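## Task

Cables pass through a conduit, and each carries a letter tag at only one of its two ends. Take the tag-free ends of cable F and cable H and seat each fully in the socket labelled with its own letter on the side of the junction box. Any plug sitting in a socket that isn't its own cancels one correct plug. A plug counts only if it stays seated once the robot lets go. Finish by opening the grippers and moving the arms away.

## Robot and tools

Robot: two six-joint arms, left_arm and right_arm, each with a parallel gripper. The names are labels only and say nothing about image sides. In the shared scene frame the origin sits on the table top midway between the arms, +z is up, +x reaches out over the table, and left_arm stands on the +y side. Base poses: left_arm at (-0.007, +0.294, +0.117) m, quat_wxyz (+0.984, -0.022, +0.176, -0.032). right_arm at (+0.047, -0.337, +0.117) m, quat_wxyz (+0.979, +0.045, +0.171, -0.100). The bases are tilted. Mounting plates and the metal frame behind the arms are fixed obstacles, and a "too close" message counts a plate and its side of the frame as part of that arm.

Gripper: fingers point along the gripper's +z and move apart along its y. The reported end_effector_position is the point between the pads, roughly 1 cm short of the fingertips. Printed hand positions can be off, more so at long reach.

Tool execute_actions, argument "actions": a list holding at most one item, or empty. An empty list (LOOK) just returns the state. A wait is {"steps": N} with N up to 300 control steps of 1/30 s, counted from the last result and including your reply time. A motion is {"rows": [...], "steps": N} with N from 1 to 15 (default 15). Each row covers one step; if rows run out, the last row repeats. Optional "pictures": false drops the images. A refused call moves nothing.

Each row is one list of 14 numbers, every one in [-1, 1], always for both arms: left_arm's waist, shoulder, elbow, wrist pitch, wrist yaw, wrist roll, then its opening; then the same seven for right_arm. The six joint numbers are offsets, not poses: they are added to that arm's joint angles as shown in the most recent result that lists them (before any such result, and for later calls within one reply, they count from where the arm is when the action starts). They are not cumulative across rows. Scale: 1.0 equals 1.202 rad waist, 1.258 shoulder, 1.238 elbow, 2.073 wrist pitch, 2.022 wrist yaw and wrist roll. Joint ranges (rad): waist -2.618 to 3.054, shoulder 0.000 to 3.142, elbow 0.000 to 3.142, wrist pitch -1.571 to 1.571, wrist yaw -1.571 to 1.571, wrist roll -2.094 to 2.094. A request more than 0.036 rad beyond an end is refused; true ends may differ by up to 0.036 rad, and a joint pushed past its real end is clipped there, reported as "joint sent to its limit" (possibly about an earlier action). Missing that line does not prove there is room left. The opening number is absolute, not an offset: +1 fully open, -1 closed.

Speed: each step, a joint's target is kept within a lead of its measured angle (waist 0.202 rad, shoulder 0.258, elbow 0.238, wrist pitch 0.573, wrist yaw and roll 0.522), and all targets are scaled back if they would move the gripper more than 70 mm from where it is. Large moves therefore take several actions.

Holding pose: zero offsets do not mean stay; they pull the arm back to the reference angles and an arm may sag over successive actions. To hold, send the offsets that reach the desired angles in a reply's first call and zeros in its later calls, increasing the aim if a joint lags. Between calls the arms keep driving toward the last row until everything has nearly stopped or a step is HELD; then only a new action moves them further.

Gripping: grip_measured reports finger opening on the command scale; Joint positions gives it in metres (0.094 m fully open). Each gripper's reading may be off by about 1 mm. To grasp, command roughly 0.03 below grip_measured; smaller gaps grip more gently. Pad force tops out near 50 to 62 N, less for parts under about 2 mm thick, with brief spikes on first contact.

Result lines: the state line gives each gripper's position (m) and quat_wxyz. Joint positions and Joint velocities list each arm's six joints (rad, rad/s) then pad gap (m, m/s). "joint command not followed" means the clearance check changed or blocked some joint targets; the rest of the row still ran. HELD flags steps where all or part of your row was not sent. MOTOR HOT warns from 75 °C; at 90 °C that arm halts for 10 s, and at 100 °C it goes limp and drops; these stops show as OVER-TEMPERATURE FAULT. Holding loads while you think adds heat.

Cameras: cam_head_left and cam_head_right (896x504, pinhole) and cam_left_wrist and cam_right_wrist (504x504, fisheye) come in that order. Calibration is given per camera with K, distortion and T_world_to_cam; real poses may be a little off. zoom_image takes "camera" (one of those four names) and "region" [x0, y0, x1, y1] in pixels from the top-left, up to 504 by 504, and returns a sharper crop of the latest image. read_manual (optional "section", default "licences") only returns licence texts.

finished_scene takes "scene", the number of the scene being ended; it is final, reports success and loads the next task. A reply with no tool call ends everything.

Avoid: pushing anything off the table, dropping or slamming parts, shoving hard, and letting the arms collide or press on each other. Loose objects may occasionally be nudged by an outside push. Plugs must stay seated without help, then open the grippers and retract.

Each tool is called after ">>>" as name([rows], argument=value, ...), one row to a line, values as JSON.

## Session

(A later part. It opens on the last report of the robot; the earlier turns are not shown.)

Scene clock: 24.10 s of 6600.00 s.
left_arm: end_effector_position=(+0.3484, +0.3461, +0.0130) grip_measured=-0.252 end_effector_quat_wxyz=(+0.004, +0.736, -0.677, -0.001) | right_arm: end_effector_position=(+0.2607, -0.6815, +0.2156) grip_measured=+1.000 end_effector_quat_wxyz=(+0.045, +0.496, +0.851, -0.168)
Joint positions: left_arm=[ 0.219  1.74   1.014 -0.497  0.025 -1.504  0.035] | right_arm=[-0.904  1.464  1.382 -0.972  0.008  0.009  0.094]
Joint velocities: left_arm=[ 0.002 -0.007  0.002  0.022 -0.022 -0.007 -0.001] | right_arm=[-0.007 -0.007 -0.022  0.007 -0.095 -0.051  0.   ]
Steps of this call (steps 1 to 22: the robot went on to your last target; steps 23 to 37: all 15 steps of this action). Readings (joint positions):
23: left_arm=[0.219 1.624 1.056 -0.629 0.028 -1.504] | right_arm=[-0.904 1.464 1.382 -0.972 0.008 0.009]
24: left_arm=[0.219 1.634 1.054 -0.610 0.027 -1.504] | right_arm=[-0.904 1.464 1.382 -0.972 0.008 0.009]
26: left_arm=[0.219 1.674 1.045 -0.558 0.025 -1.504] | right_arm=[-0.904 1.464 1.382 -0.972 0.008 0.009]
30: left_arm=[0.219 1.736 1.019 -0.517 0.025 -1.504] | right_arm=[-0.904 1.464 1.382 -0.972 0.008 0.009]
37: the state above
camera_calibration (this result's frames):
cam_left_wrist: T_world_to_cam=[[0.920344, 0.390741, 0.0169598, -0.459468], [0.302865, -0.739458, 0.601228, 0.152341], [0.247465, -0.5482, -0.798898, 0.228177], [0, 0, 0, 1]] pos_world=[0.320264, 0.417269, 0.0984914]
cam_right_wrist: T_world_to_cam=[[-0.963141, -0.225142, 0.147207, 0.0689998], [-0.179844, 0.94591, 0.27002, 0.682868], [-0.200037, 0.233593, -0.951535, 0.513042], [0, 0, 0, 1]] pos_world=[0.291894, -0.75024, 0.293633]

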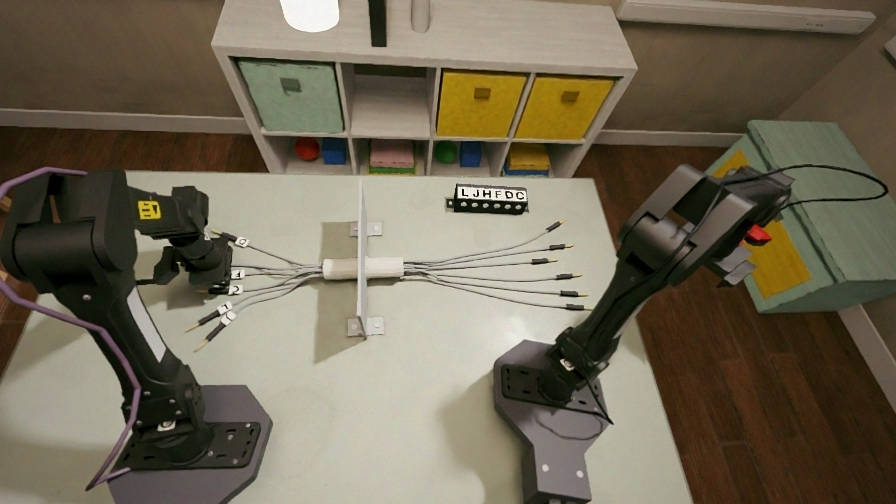

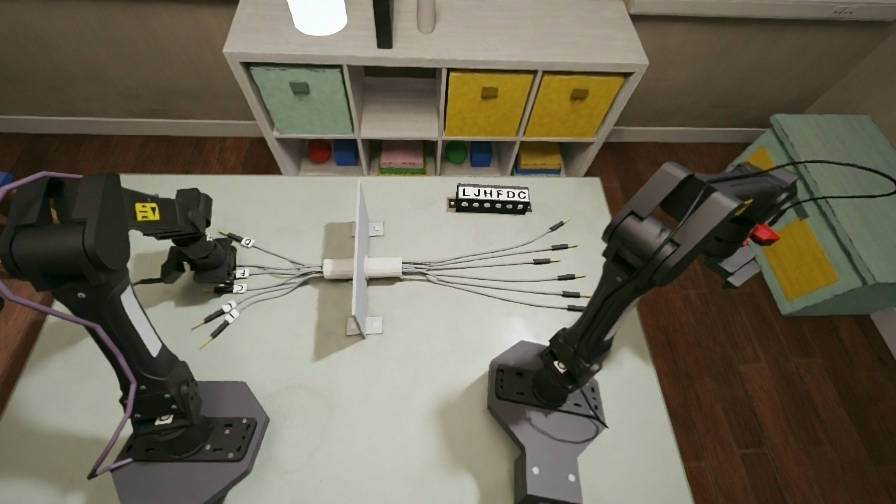

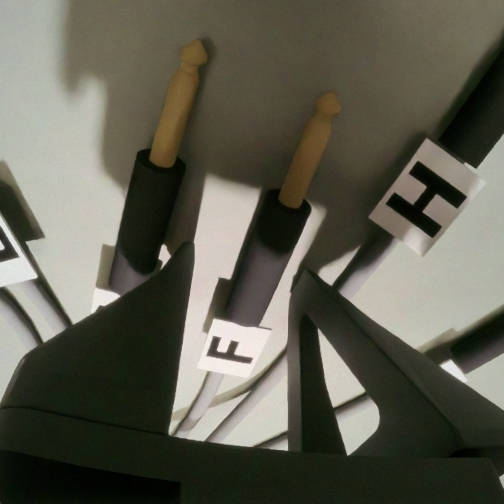

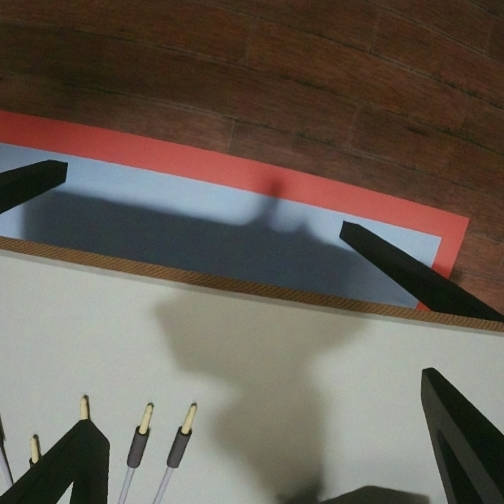

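>>> execute_actions([
  {"rows":[[0,0,0,0,0,0,-0.82,0,0,0,0,0,0,1],[0,0,0,0,0,0,-0.82,0,0,0,0,0,0,1],[0,0,0,0,0,0,-0.82,0,0,0,0,0,0,1],[0,0,0,0,0,0,-0.82,0,0,0,0,0,0,1],[0,0,0,0,0,0,-0.82,0,0,0,0,0,0,1],[0,0,0,0,0,0,-0.82,0,0,0,0,0,0,1],[0.03,-0.005,0,0,0,0,-0.82,0,0,0,0,0,0,1],[0.05,-0.01,0,0,0,0,-0.82,0,0,0,0,0,0,1],[0.075,-0.01,0,0,0,0,-0.82,0,0,0,0,0,0,1],[0.1,-0.01,0,0,0,0,-0.82,0,0,0,0,0,0,1]],"steps":15},
])

Scene clock: 25.87 s of 6600.00 s.
left_arm: end_effector_position=(+0.3418, +0.3889, +0.0147) grip_measured=-0.770 end_effector_quat_wxyz=(-0.010, +0.773, -0.634, -0.010) | right_arm: end_effector_position=(+0.2607, -0.6815, +0.2156) grip_measured=+1.000 end_effector_quat_wxyz=(+0.045, +0.496, +0.851, -0.168)
Joint positions: left_arm=[ 0.34   1.74   1.014 -0.489  0.036 -1.504  0.011] | right_arm=[-0.904  1.464  1.382 -0.972  0.008  0.009  0.094]
Joint velocities: left_arm=[ 0.071 -0.002 -0.012  0.007 -0.037  0.037 -0.   ] | right_arm=[ 0.002 -0.007 -0.022 -0.022 -0.022  0.037  0.   ]
Steps of this call (steps 1 to 15: the robot went on to your last target; steps 16 to 38: nothing new was sent; steps 39 to 53: all 15 steps of this action). Readings (joint positions):
39: left_arm=[0.219 1.740 1.014 -0.489 0.025 -1.504] | right_arm=[-0.904 1.464 1.382 -0.972 0.008 0.009]
40: left_arm=[0.219 1.740 1.014 -0.489 0.025 -1.504] | right_arm=[-0.904 1.464 1.382 -0.972 0.008 0.009]
42: left_arm=[0.219 1.740 1.014 -0.489 0.025 -1.504] | right_arm=[-0.904 1.464 1.382 -0.972 0.008 0.009]
46: left_arm=[0.227 1.740 1.014 -0.489 0.030 -1.504] | right_arm=[-0.904 1.464 1.382 -0.972 0.008 0.009]
53: the state above
camera_calibration (this result's frames):
cam_left_wrist: T_world_to_cam=[[0.869933, 0.491805, 0.0366773, -0.492612], [0.382442, -0.719699, 0.579458, 0.15043], [0.311377, -0.490062, -0.814177, 0.210441], [0, 0, 0, 1]] pos_world=[0.305482, 0.453663, 0.102236]
cam_right_wrist: T_world_to_cam=[[-0.963141, -0.225142, 0.147207, 0.0689998], [-0.179844, 0.94591, 0.27002, 0.682868], [-0.200037, 0.233593, -0.951535, 0.513042], [0, 0, 0, 1]] pos_world=[0.291894, -0.75024, 0.293633]

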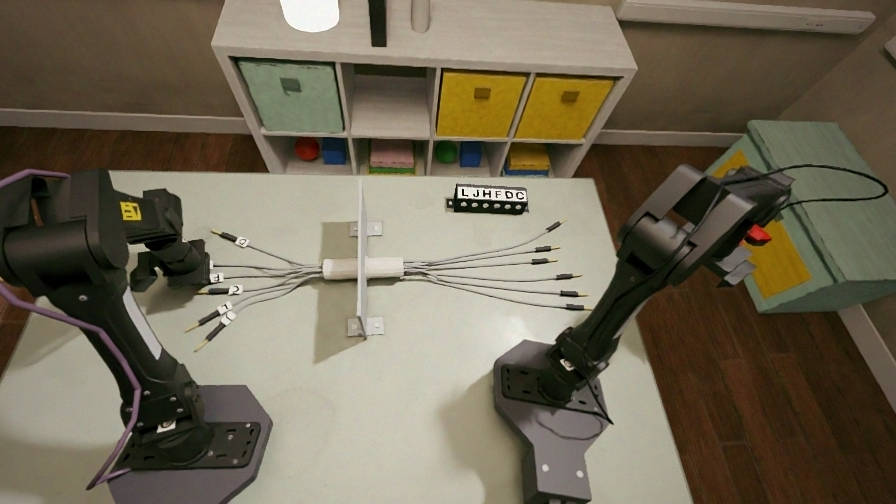

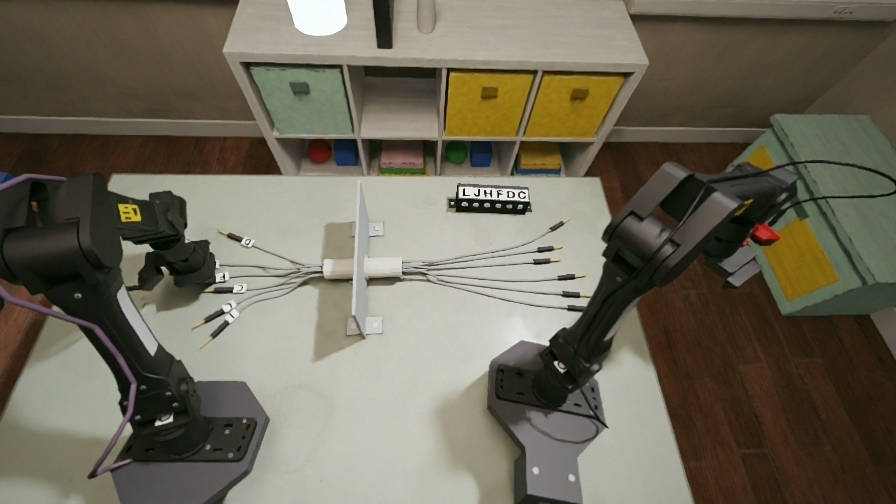

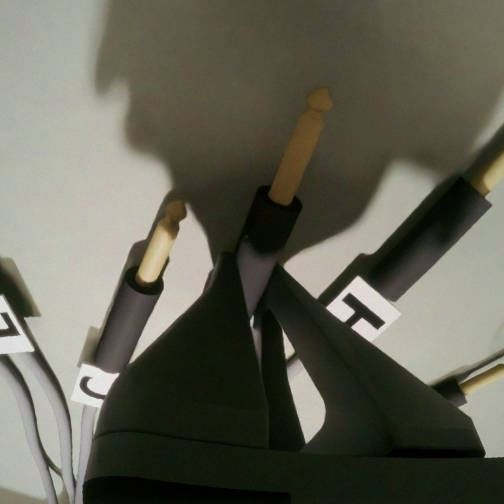

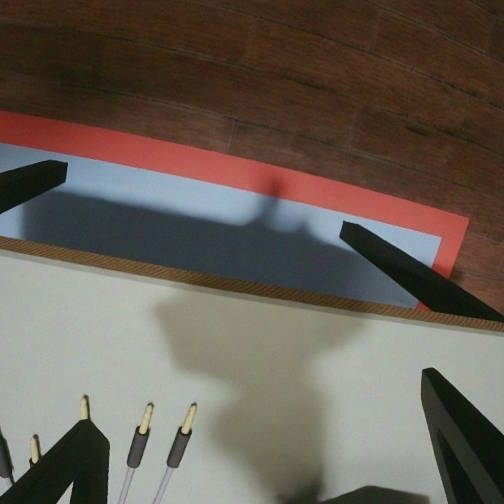

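>>> execute_actions([
  {"rows":[[0,0,0,0,0,0,-0.2,0.2,0.03,-0.03,0.02,0,0.3,-0.25],[0,0,0,0,0,0,-0.2,0.4,0.06,-0.06,0.04,0,0.633,-0.25],[0,0,0,0,0,0,-0.2,0.676,0.118,-0.108,0.058,0,0.633,-0.25],[0,0,0,0,0,0,-0.2,0.676,0.118,-0.108,0.058,0,0.633,-0.25],[0,-0.1,0.03,-0.07,0,0,-0.2,0.676,0.118,-0.108,0.058,0,0.633,-0.25],[0,-0.2,0.1,-0.12,0,0,-0.2,0.676,0.118,-0.108,0.058,0,0.633,-0.25],[0,-0.25,0.15,-0.15,0,0,-0.2,0.676,0.118,-0.108,0.058,0,0.633,-0.25],[0.2,-0.3,0.15,-0.15,0,0,-0.2,0.676,0.118,-0.108,0.058,0,0.633,-0.25],[0.5,-0.3,0.15,-0.15,0,0,-0.2,0.676,0.118,-0.108,0.058,0,0.633,-0.25]],"steps":15},
], pictures=false)

>>> execute_actions([
  {"steps":20},
])

Scene clock: 32.57 s of 6600.00 s.
left_arm: end_effector_position=(+0.3637, +0.4931, +0.1698) grip_measured=-0.202 end_effector_quat_wxyz=(-0.172, +0.829, -0.531, +0.035) | right_arm: end_effector_position=(+0.4139, -0.4462, +0.0909) grip_measured=-0.247 end_effector_quat_wxyz=(-0.019, +0.654, +0.757, +0.007)
Joint positions: left_arm=[ 0.628  1.407  1.174 -0.678  0.059 -1.504  0.037] | right_arm=[-0.089  1.641  1.251 -0.855 -0.005  1.129  0.035]
Joint velocities: left_arm=[ 1.775 -0.686  0.344 -0.3   -0.051 -0.007 -0.   ] | right_arm=[ 0.911  0.007  0.017  0.051 -0.286  0.945  0.   ]
Steps of this call (steps 1 to 15: the robot went on to your last target; steps 16 to 90: nothing new was sent; then 3.20 s passed at rest; steps 91 to 105: all 15 steps of this action). Readings (joint positions):
91: left_arm=[0.341 1.740 1.014 -0.489 0.037 -1.504] | right_arm=[-0.885 1.465 1.379 -0.968 0.018 0.080]
92: left_arm=[0.341 1.740 1.014 -0.489 0.037 -1.504] | right_arm=[-0.844 1.469 1.372 -0.956 0.027 0.172]
94: left_arm=[0.341 1.740 1.014 -0.489 0.037 -1.504] | right_arm=[-0.740 1.497 1.345 -0.920 0.021 0.307]
98: left_arm=[0.349 1.647 1.051 -0.603 0.045 -1.504] | right_arm=[-0.524 1.597 1.280 -0.878 0.017 0.629]
105: the state above

Scene clock: 33.23 s of 6600.00 s.
left_arm: end_effector_position=(+0.2800, +0.5752, +0.2073) grip_measured=-0.202 end_effector_quat_wxyz=(-0.206, +0.892, -0.400, -0.039) | right_arm: end_effector_position=(+0.4147, -0.4439, +0.0910) grip_measured=-0.247 end_effector_quat_wxyz=(-0.019, +0.706, +0.708, +0.006)
Joint positions: left_arm=[ 0.948  1.366  1.195 -0.774  0.041 -1.504  0.037] | right_arm=[-0.082  1.641  1.251 -0.854 -0.004  1.278  0.035]
Joint velocities: left_arm=[ 0.002 -0.022  0.002 -0.022 -0.051  0.037  0.   ] | right_arm=[ 0.002  0.002  0.002  0.051  0.007 -0.007 -0.001]
Steps of this call (steps 1 to 20: the robot went on to your last target). Readings (joint positions):
1: left_arm=[0.693 1.387 1.184 -0.686 0.059 -1.504] | right_arm=[-0.067 1.641 1.251 -0.854 -0.011 1.159]
2: left_arm=[0.762 1.374 1.191 -0.693 0.058 -1.504] | right_arm=[-0.061 1.641 1.251 -0.854 -0.014 1.183]
4: left_arm=[0.888 1.366 1.195 -0.705 0.049 -1.504] | right_arm=[-0.069 1.641 1.251 -0.854 -0.012 1.218]
8: left_arm=[0.955 1.366 1.195 -0.749 0.033 -1.504] | right_arm=[-0.082 1.641 1.251 -0.854 -0.005 1.255]
20: the state above
camera_calibration (this result's frames):
cam_left_wrist: T_world_to_cam=[[0.47778, 0.774574, 0.414441, -0.66867], [0.633467, -0.630635, 0.448352, 0.102148], [0.608643, 0.0483211, -0.791972, 0.0802439], [0, 0, 0, 1]] pos_world=[0.20593, 0.578475, 0.294877]
cam_right_wrist: T_world_to_cam=[[-0.965451, 0.260559, 0.00374529, 0.518839], [0.215175, 0.789018, 0.575456, 0.258215], [0.146985, 0.556381, -0.817824, 0.357016], [0, 0, 0, 1]] pos_world=[0.392876, -0.537561, 0.141442]

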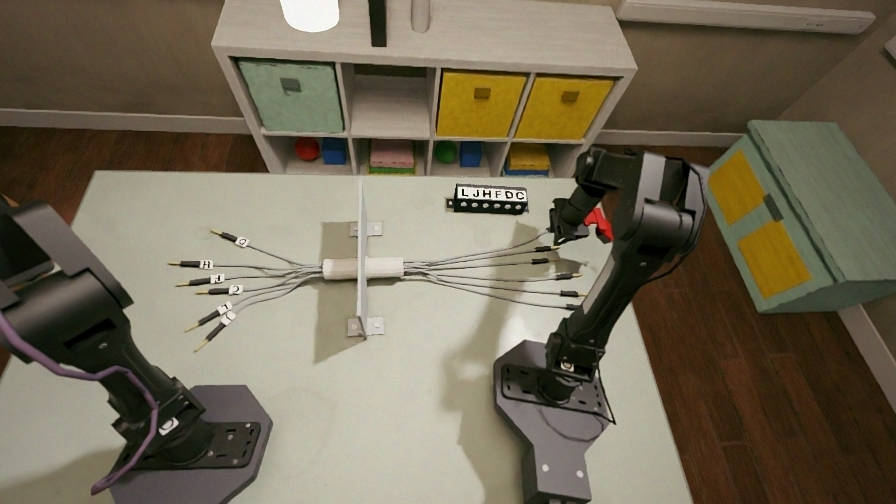

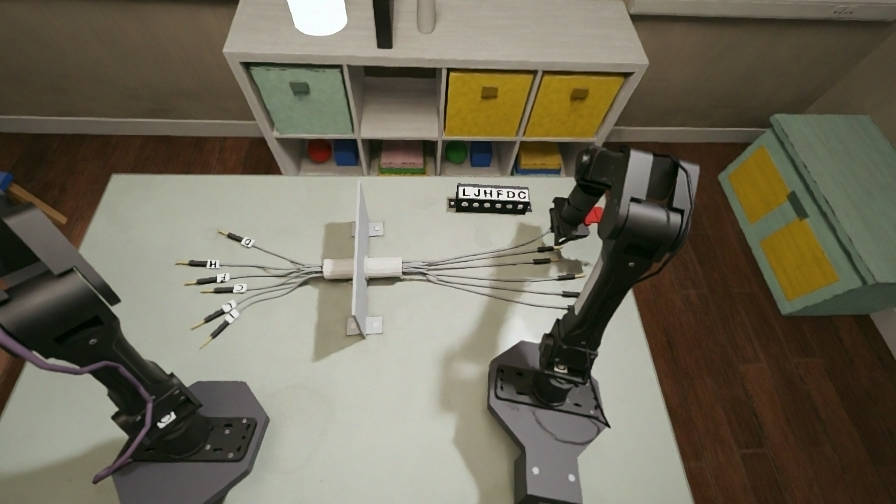

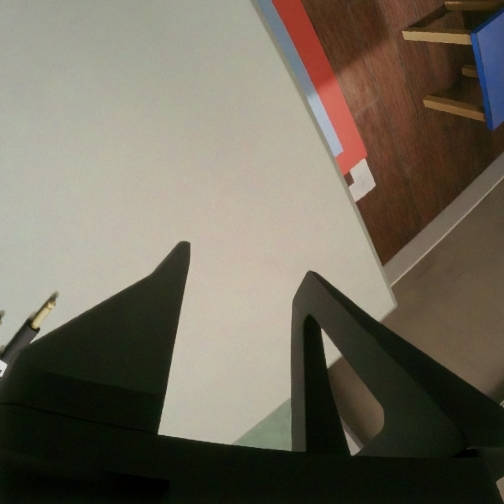

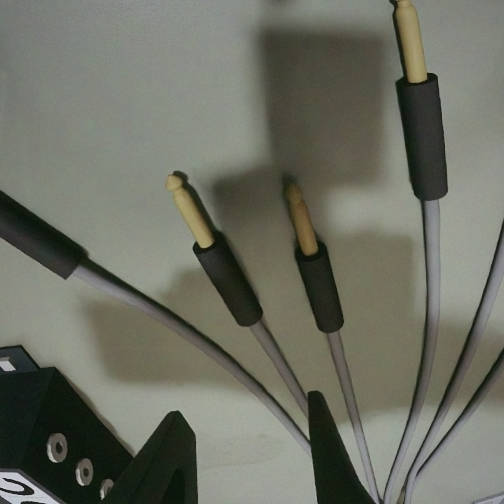

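>>> execute_actions([
  {"rows":[[0,0,0,0,0,0,-0.2,0.026,0.05,-0.02,0.05,0,-0.073,-0.45],[0,0,0,0,0,0,-0.2,0.026,0.09,-0.035,0.09,0,-0.073,-0.45],[0,0,0,0,0,0,-0.2,0.028,0.115,-0.046,0.113,0,-0.073,-0.45]],"steps":15},
])

Scene clock: 35.67 s of 6600.00 s.
left_arm: end_effector_position=(+0.2804, +0.5745, +0.2070) grip_measured=-0.202 end_effector_quat_wxyz=(-0.204, +0.893, -0.400, -0.037) | right_arm: end_effector_position=(+0.4215, -0.4346, +0.0249) grip_measured=-0.447 end_effector_quat_wxyz=(-0.024, +0.649, +0.761, +0.010)
Joint positions: left_arm=[ 0.948  1.366  1.195 -0.775  0.045 -1.504  0.037] | right_arm=[-0.059  1.806  1.196 -0.642 -0.004  1.144  0.026]
Joint velocities: left_arm=[0.007 0.002 0.022 0.007 0.037 0.066 0.   ] | right_arm=[ 0.012 -0.012  0.012  0.095  0.081 -0.125 -0.   ]
Steps of this call (steps 1 to 15: the robot went on to your last target; steps 16 to 58: nothing new was sent; steps 59 to 73: all 15 steps of this action). Readings (joint positions):
59: left_arm=[0.948 1.366 1.195 -0.775 0.041 -1.504] | right_arm=[-0.080 1.646 1.251 -0.848 -0.004 1.261]
60: left_arm=[0.948 1.366 1.195 -0.775 0.042 -1.504] | right_arm=[-0.077 1.657 1.250 -0.823 -0.004 1.236]
62: left_arm=[0.948 1.366 1.195 -0.775 0.044 -1.504] | right_arm=[-0.068 1.707 1.241 -0.745 -0.004 1.201]
66: left_arm=[0.948 1.366 1.195 -0.775 0.045 -1.504] | right_arm=[-0.059 1.798 1.206 -0.671 -0.004 1.164]
73: the state above
camera_calibration (this result's frames):
cam_left_wrist: T_world_to_cam=[[0.477893, 0.775579, 0.412427, -0.668383], [0.631642, -0.629688, 0.45224, 0.100727], [0.610448, 0.0443839, -0.790812, 0.0813386], [0, 0, 0, 1]] pos_world=[0.206139, 0.578201, 0.29443]
cam_right_wrist: T_world_to_cam=[[-0.994105, 0.10827, 0.00568842, 0.469084], [0.0910332, 0.805042, 0.586191, 0.346419], [0.0588876, 0.583253, -0.810153, 0.345404], [0, 0, 0, 1]] pos_world=[0.414443, -0.531128, 0.0740935]

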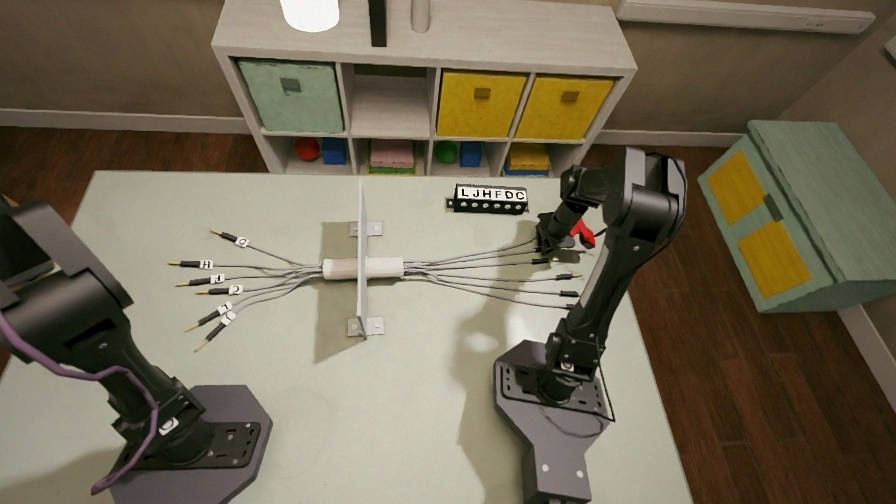

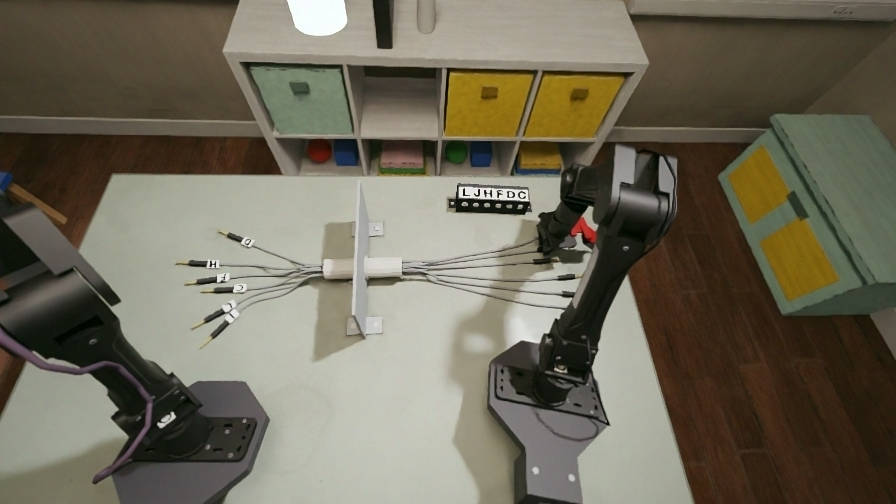

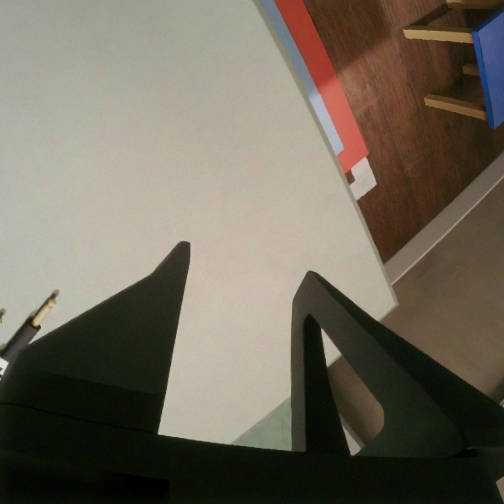

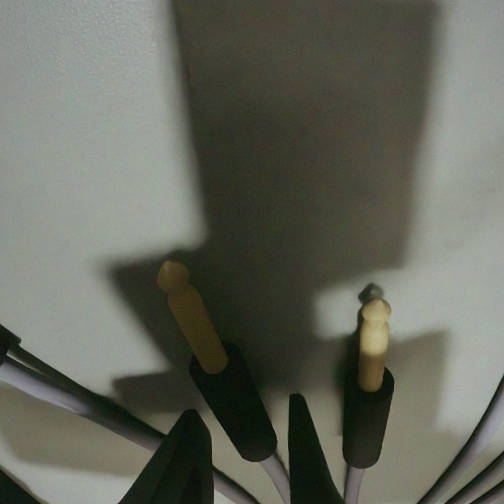

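>>> execute_actions([
  {"rows":[[0,0,0,0,0,0,-0.2,0.007,0.019,-0.015,0.042,0,-0.005,-0.45]],"steps":15},
])

Scene clock: 38.20 s of 6600.00 s.
left_arm: end_effector_position=(+0.2811, +0.5739, +0.2068) grip_measured=-0.202 end_effector_quat_wxyz=(-0.204, +0.893, -0.401, -0.035) | right_arm: end_effector_position=(+0.4331, -0.4376, +0.0199) grip_measured=-0.447 end_effector_quat_wxyz=(-0.004, +0.647, +0.762, +0.019)
Joint positions: left_arm=[ 0.948  1.366  1.195 -0.775  0.05  -1.504  0.037] | right_arm=[-0.059  1.821  1.196 -0.583 -0.004  1.139  0.026]
Joint velocities: left_arm=[ 0.002  0.012  0.017 -0.037  0.037  0.037 -0.   ] | right_arm=[ 0.017  0.002  0.017 -0.007  0.037  0.007 -0.001]
Steps of this call (steps 1 to 30: the robot went on to your last target; steps 31 to 61: nothing new was sent; steps 62 to 76: all 15 steps of this action). Readings (joint positions):
62: left_arm=[0.948 1.366 1.195 -0.775 0.046 -1.504] | right_arm=[-0.059 1.807 1.196 -0.626 -0.004 1.139]
63: left_arm=[0.948 1.366 1.195 -0.775 0.047 -1.504] | right_arm=[-0.059 1.810 1.196 -0.614 -0.004 1.139]
65: left_arm=[0.948 1.366 1.195 -0.775 0.048 -1.504] | right_arm=[-0.059 1.816 1.196 -0.595 -0.004 1.139]
69: left_arm=[0.948 1.366 1.195 -0.775 0.049 -1.504] | right_arm=[-0.059 1.821 1.196 -0.583 -0.004 1.139]
76: the state above
camera_calibration (this result's frames):
cam_left_wrist: T_world_to_cam=[[0.477929, 0.776144, 0.411321, -0.668268], [0.629105, -0.629244, 0.456376, 0.0996408], [0.613035, 0.0406482, -0.78901, 0.0818749], [0, 0, 0, 1]] pos_world=[0.206508, 0.578043, 0.293999]
cam_right_wrist: T_world_to_cam=[[-0.993784, 0.104299, -0.0389182, 0.479909], [0.062539, 0.812276, 0.579911, 0.366353], [0.0920964, 0.573873, -0.81375, 0.32398], [0, 0, 0, 1]] pos_world=[0.424177, -0.533557, 0.0698631]

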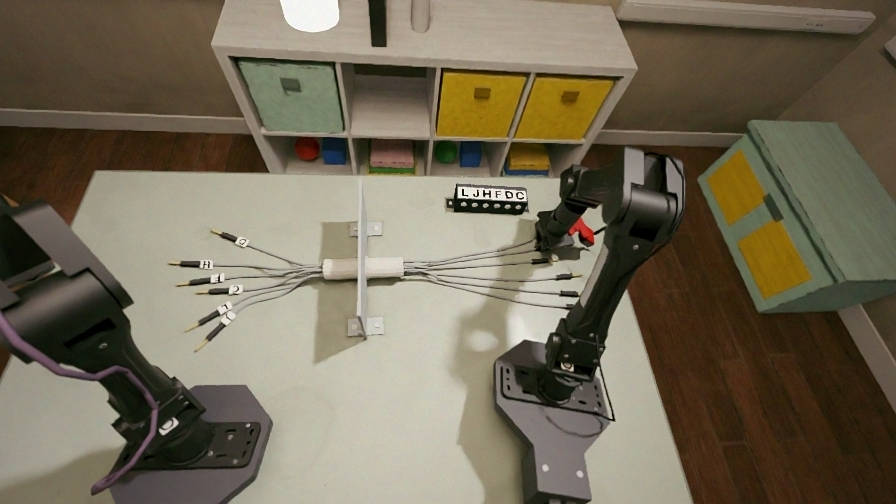

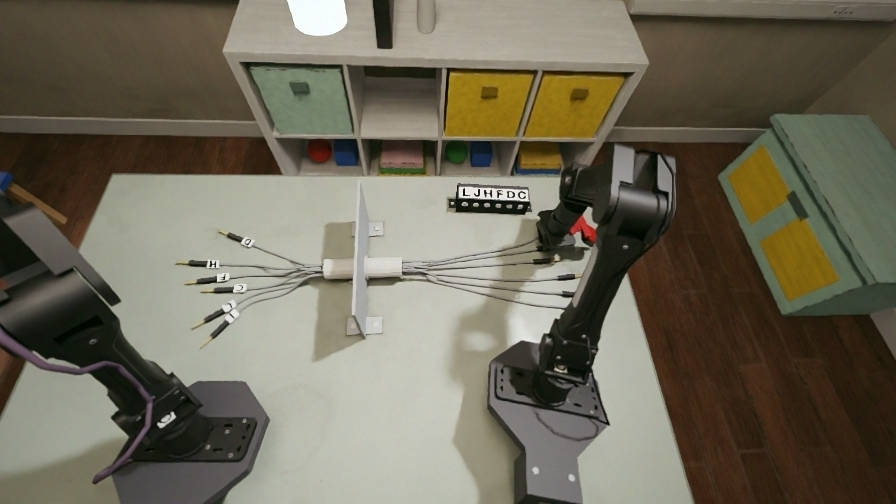

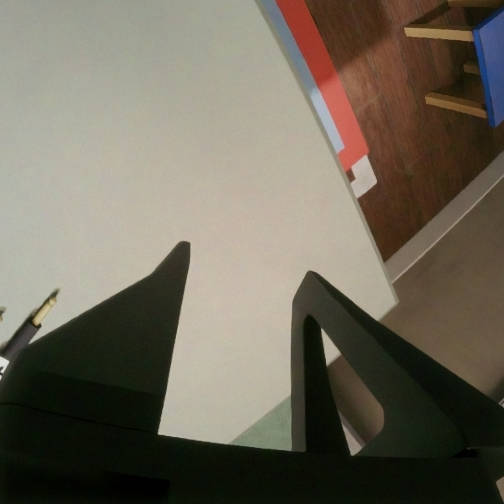

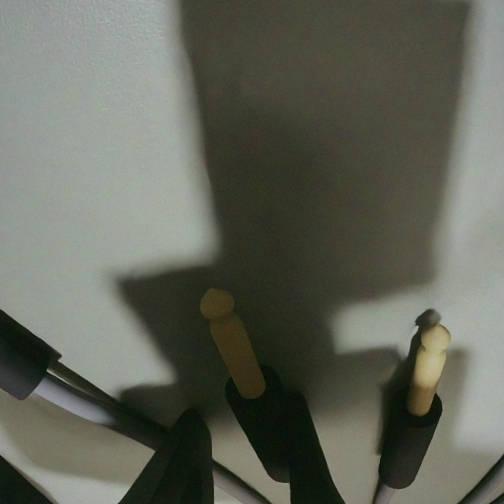

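>>> execute_actions([
  {"rows":[[0,0,0,0,0,0,-0.2,0,0.01,-0.024,0.008,0,0,-0.45]],"steps":12},
])

Scene clock: 39.63 s of 6600.00 s.
left_arm: end_effector_position=(+0.2816, +0.5734, +0.2067) grip_measured=-0.202 end_effector_quat_wxyz=(-0.203, +0.893, -0.401, -0.033) | right_arm: end_effector_position=(+0.4331, -0.4376, +0.0199) grip_measured=-0.447 end_effector_quat_wxyz=(-0.004, +0.647, +0.762, +0.019)
Joint positions: left_arm=[ 0.948  1.366  1.195 -0.775  0.054 -1.504  0.037] | right_arm=[-0.059  1.821  1.196 -0.583 -0.004  1.139  0.026]
Joint velocities: left_arm=[ 0.002 -0.002 -0.007 -0.037 -0.007  0.037 -0.001] | right_arm=[-0.007 -0.007 -0.002 -0.007 -0.081  0.022 -0.001]
Steps of this call (steps 1 to 15: the robot went on to your last target; steps 16 to 31: nothing new was sent; steps 32 to 43: all 12 steps of this action). Readings (joint positions):
32: left_arm=[0.948 1.366 1.195 -0.775 0.050 -1.504] | right_arm=[-0.059 1.821 1.196 -0.583 -0.004 1.139]
33: left_arm=[0.948 1.366 1.195 -0.775 0.051 -1.504] | right_arm=[-0.059 1.821 1.196 -0.583 -0.004 1.139]
35: left_arm=[0.948 1.366 1.195 -0.775 0.053 -1.504] | right_arm=[-0.059 1.821 1.196 -0.583 -0.004 1.139]
39: left_arm=[0.948 1.366 1.195 -0.775 0.054 -1.504] | right_arm=[-0.059 1.821 1.196 -0.583 -0.004 1.139]
43: the state above
camera_calibration (this result's frames):
cam_left_wrist: T_world_to_cam=[[0.477963, 0.776619, 0.410383, -0.66817], [0.626948, -0.628854, 0.459869, 0.0987197], [0.615214, 0.0374886, -0.787468, 0.0823244], [0, 0, 0, 1]] pos_world=[0.206821, 0.577908, 0.293636]
cam_right_wrist: T_world_to_cam=[[-0.993784, 0.104299, -0.0389182, 0.479909], [0.062539, 0.812276, 0.579911, 0.366353], [0.0920964, 0.573873, -0.81375, 0.32398], [0, 0, 0, 1]] pos_world=[0.424177, -0.533557, 0.0698631]

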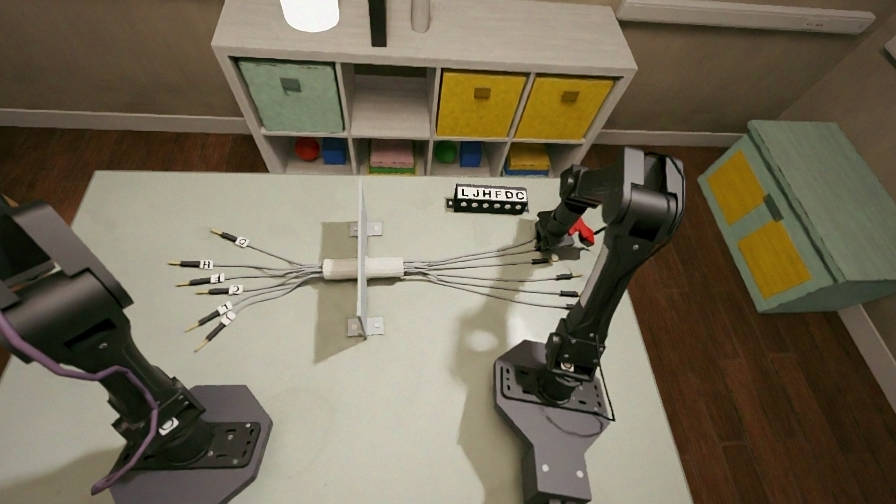

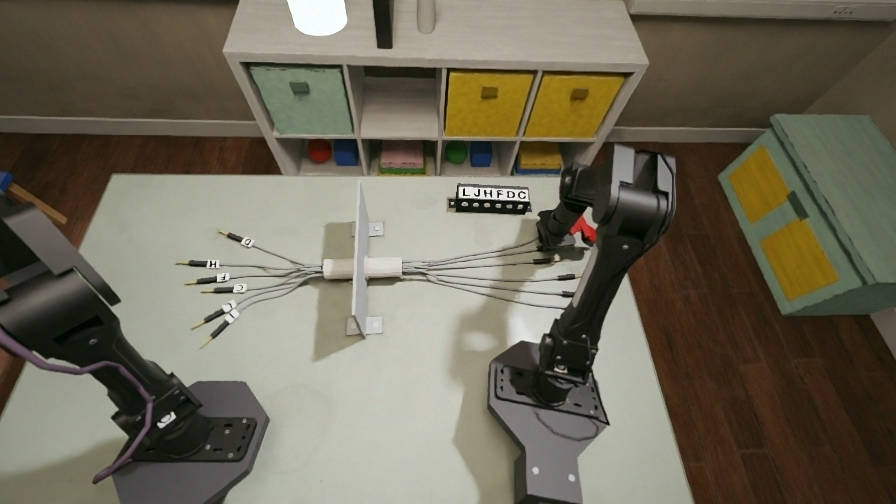

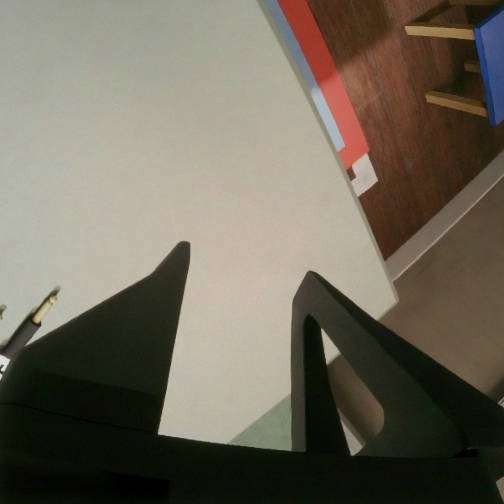

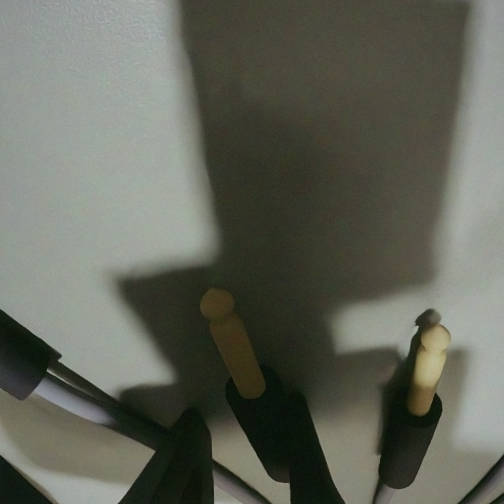

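>>> execute_actions([
  {"rows":[[0,0,0,0,0,0,-0.2,0,0,0,-0.022,0,0,-0.45],[0,0,0,0,0,0,-0.2,0,0,0,-0.022,0,0,-0.45],[0,0,0,0,0,0,-0.2,0,0,0,-0.022,0,0,-0.45],[0,0,0,0,0,0,-0.2,0,0,0,-0.022,0,0,-0.45],[0,0,0,0,0,0,-0.2,0,0,0,-0.022,0,0,-0.45],[0,0,0,0,0,0,-0.2,0,0,0,-0.022,0,0,-0.45],[0,0,0,0,0,0,-0.2,0,0.02,-0.04,-0.01,0,0,-0.45]],"steps":15},
])

Scene clock: 41.27 s of 6600.00 s.
left_arm: end_effector_position=(+0.2822, +0.5729, +0.2065) grip_measured=-0.202 end_effector_quat_wxyz=(-0.202, +0.893, -0.402, -0.031) | right_arm: end_effector_position=(+0.4279, -0.4361, +0.0187) grip_measured=-0.447 end_effector_quat_wxyz=(-0.012, +0.647, +0.762, +0.016)
Joint positions: left_arm=[ 0.948  1.366  1.195 -0.775  0.059 -1.504  0.037] | right_arm=[-0.059  1.821  1.19  -0.593 -0.004  1.139  0.026]
Joint velocities: left_arm=[ 0.012  0.007 -0.027  0.022 -0.037 -0.037  0.   ] | right_arm=[-0.002  0.022 -0.002 -0.022  0.007  0.022 -0.001]
Steps of this call (steps 1 to 15: the robot went on to your last target; steps 16 to 34: nothing new was sent; steps 35 to 49: all 15 steps of this action). Readings (joint positions):
35: left_arm=[0.948 1.366 1.195 -0.775 0.055 -1.504] | right_arm=[-0.059 1.821 1.196 -0.585 -0.004 1.139]
36: left_arm=[0.948 1.366 1.195 -0.775 0.056 -1.504] | right_arm=[-0.059 1.821 1.196 -0.589 -0.004 1.139]
38: left_arm=[0.948 1.366 1.195 -0.775 0.057 -1.504] | right_arm=[-0.059 1.821 1.196 -0.596 -0.004 1.139]
42: left_arm=[0.948 1.366 1.195 -0.775 0.058 -1.504] | right_arm=[-0.059 1.821 1.190 -0.593 -0.004 1.139]
49: the state above
camera_calibration (this result's frames):
cam_left_wrist: T_world_to_cam=[[0.478003, 0.777134, 0.409359, -0.668062], [0.624585, -0.628413, 0.463671, 0.0977128], [0.617581, 0.0340431, -0.78577, 0.0828105], [0, 0, 0, 1]] pos_world=[0.207164, 0.577759, 0.293241]
cam_right_wrist: T_world_to_cam=[[-0.994349, 0.103853, -0.0219996, 0.474303], [0.0716777, 0.809674, 0.582487, 0.361093], [0.0783056, 0.577619, -0.812542, 0.330148], [0, 0, 0, 1]] pos_world=[0.419888, -0.532325, 0.0683619]

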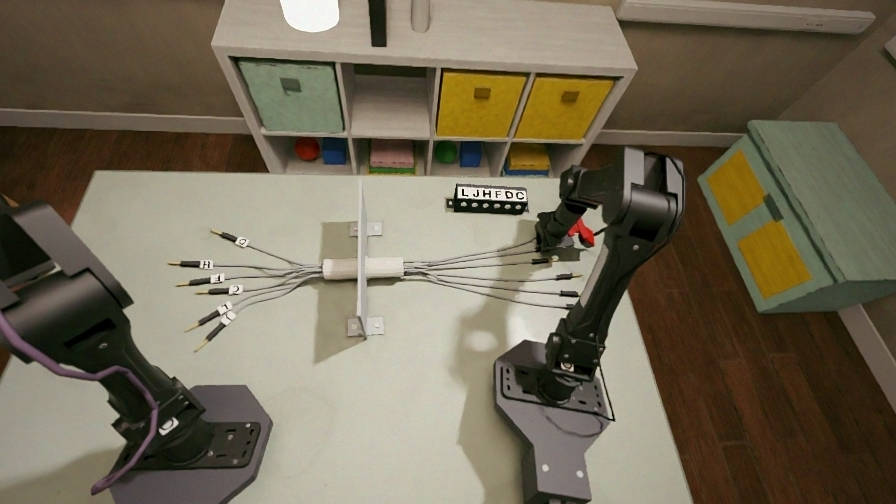

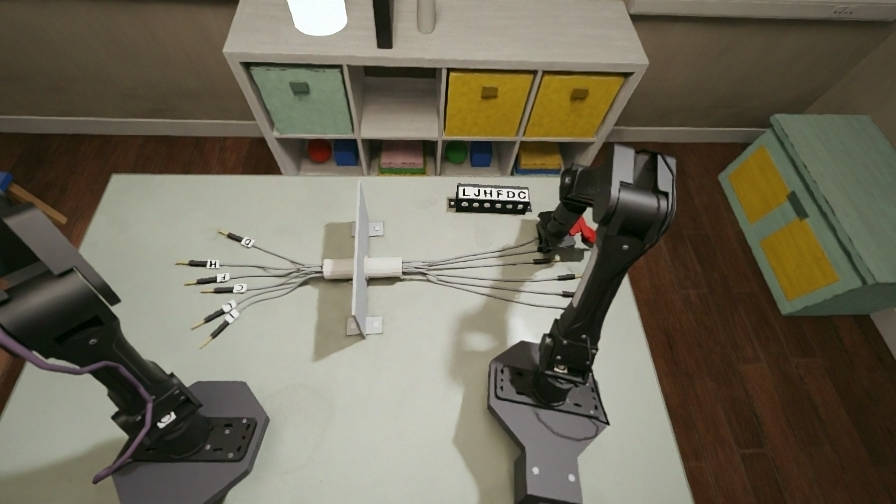

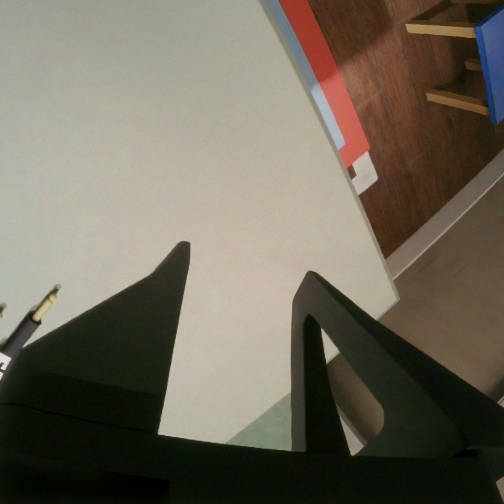

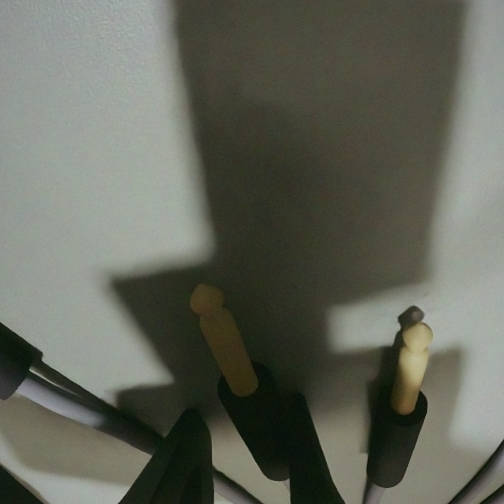

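>>> execute_actions([
  {"rows":[[0,0,0,0,0,0,-0.2,0,0,0,0,0,0,-0.82]],"steps":12},
])

Scene clock: 42.17 s of 6600.00 s.
left_arm: end_effector_position=(+0.2828, +0.5724, +0.2064) grip_measured=-0.202 end_effector_quat_wxyz=(-0.201, +0.893, -0.402, -0.029) | right_arm: end_effector_position=(+0.4292, -0.4360, +0.0189) grip_measured=-0.768 end_effector_quat_wxyz=(-0.010, +0.647, +0.762, +0.018)
Joint positions: left_arm=[ 0.948  1.366  1.195 -0.775  0.063 -1.504  0.037] | right_arm=[-0.059  1.82   1.19  -0.589 -0.007  1.139  0.011]
Joint velocities: left_arm=[-0.007  0.022 -0.012  0.037 -0.007 -0.051  0.   ] | right_arm=[ 0.022 -0.002 -0.002 -0.11  -0.022 -0.051 -0.001]
Steps of this call (steps 1 to 15: the robot went on to your last target; steps 16 to 27: all 12 steps of this action). Readings (joint positions):
16: left_arm=[0.948 1.366 1.195 -0.775 0.059 -1.504] | right_arm=[-0.059 1.820 1.190 -0.591 -0.006 1.139]
17: left_arm=[0.948 1.366 1.195 -0.775 0.060 -1.504] | right_arm=[-0.059 1.820 1.190 -0.589 -0.007 1.139]
19: left_arm=[0.948 1.366 1.195 -0.775 0.062 -1.504] | right_arm=[-0.059 1.820 1.190 -0.589 -0.007 1.139]
23: left_arm=[0.948 1.366 1.195 -0.775 0.063 -1.504] | right_arm=[-0.059 1.820 1.190 -0.589 -0.007 1.139]
27: the state above
camera_calibration (this result's frames):
cam_left_wrist: T_world_to_cam=[[0.478044, 0.777604, 0.408419, -0.667962], [0.622409, -0.627996, 0.467149, 0.096788], [0.619742, 0.030886, -0.784197, 0.0832521], [0, 0, 0, 1]] pos_world=[0.207479, 0.577621, 0.29288]
cam_right_wrist: T_world_to_cam=[[-0.994195, 0.104068, -0.0273231, 0.475694], [0.0686275, 0.808925, 0.583893, 0.361694], [0.0828667, 0.578628, -0.811371, 0.328649], [0, 0, 0, 1]] pos_world=[0.420876, -0.532253, 0.0684627]

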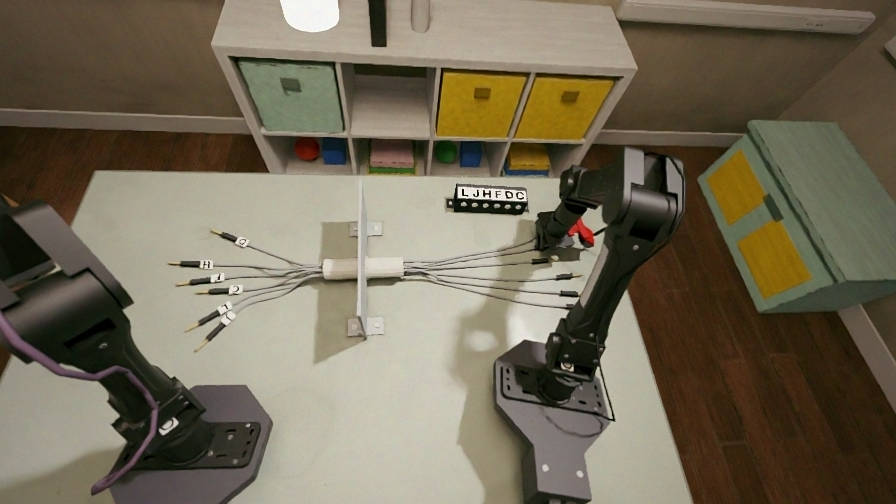

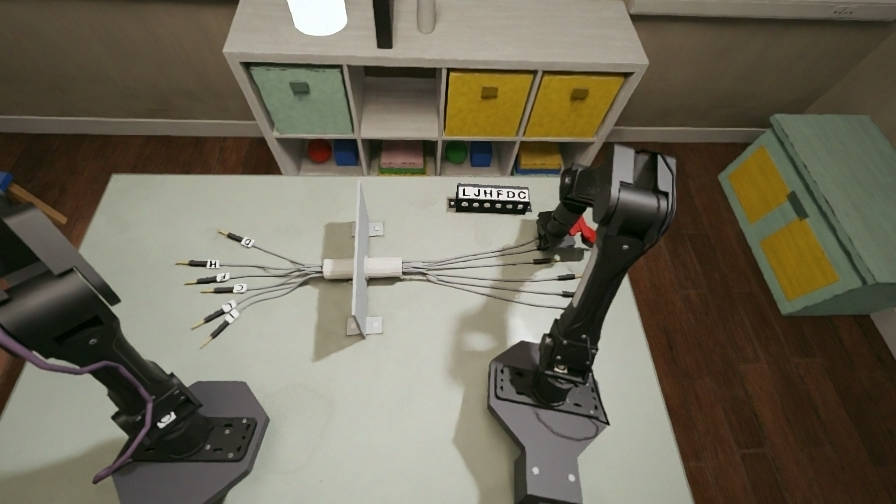

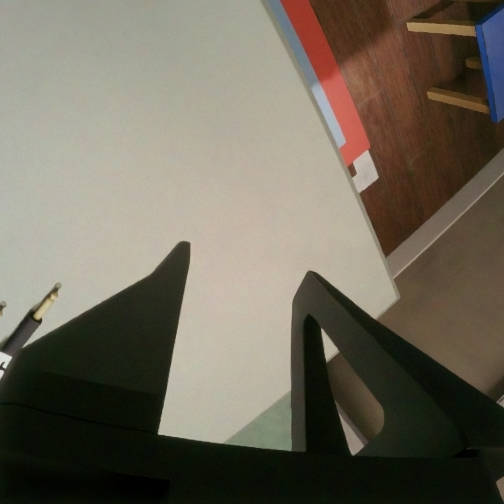

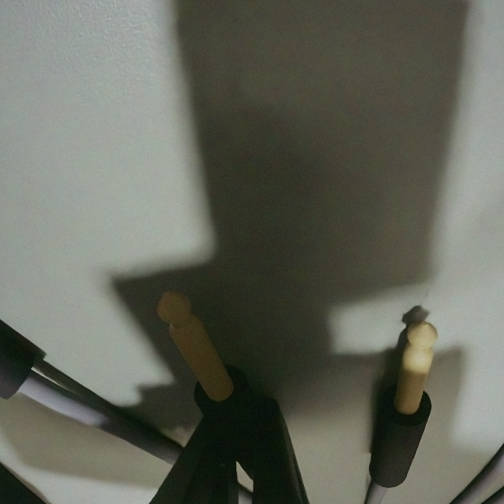

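>>> zoom_image(camera="cam_head_left", region=[430, 170, 550, 230])

>>> zoom_image(camera="cam_head_right", region=[430, 170, 550, 230])

Region (430, 170, 550, 230) of cam_head_left's 896x504 image, scaled by 4.200, with more detail than that image has.

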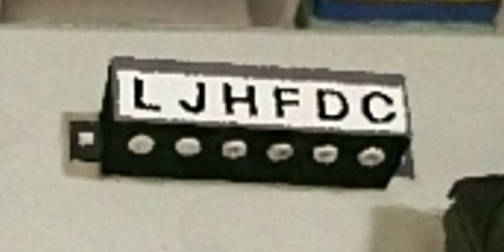

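Region (430, 170, 550, 230) of cam_head_right's 896x504 image, scaled by 4.200, with more detail than that image has.

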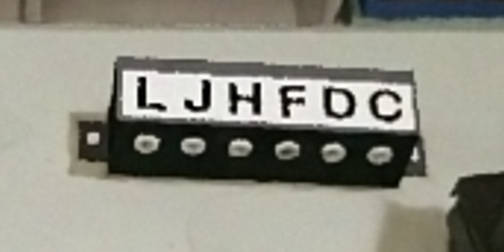

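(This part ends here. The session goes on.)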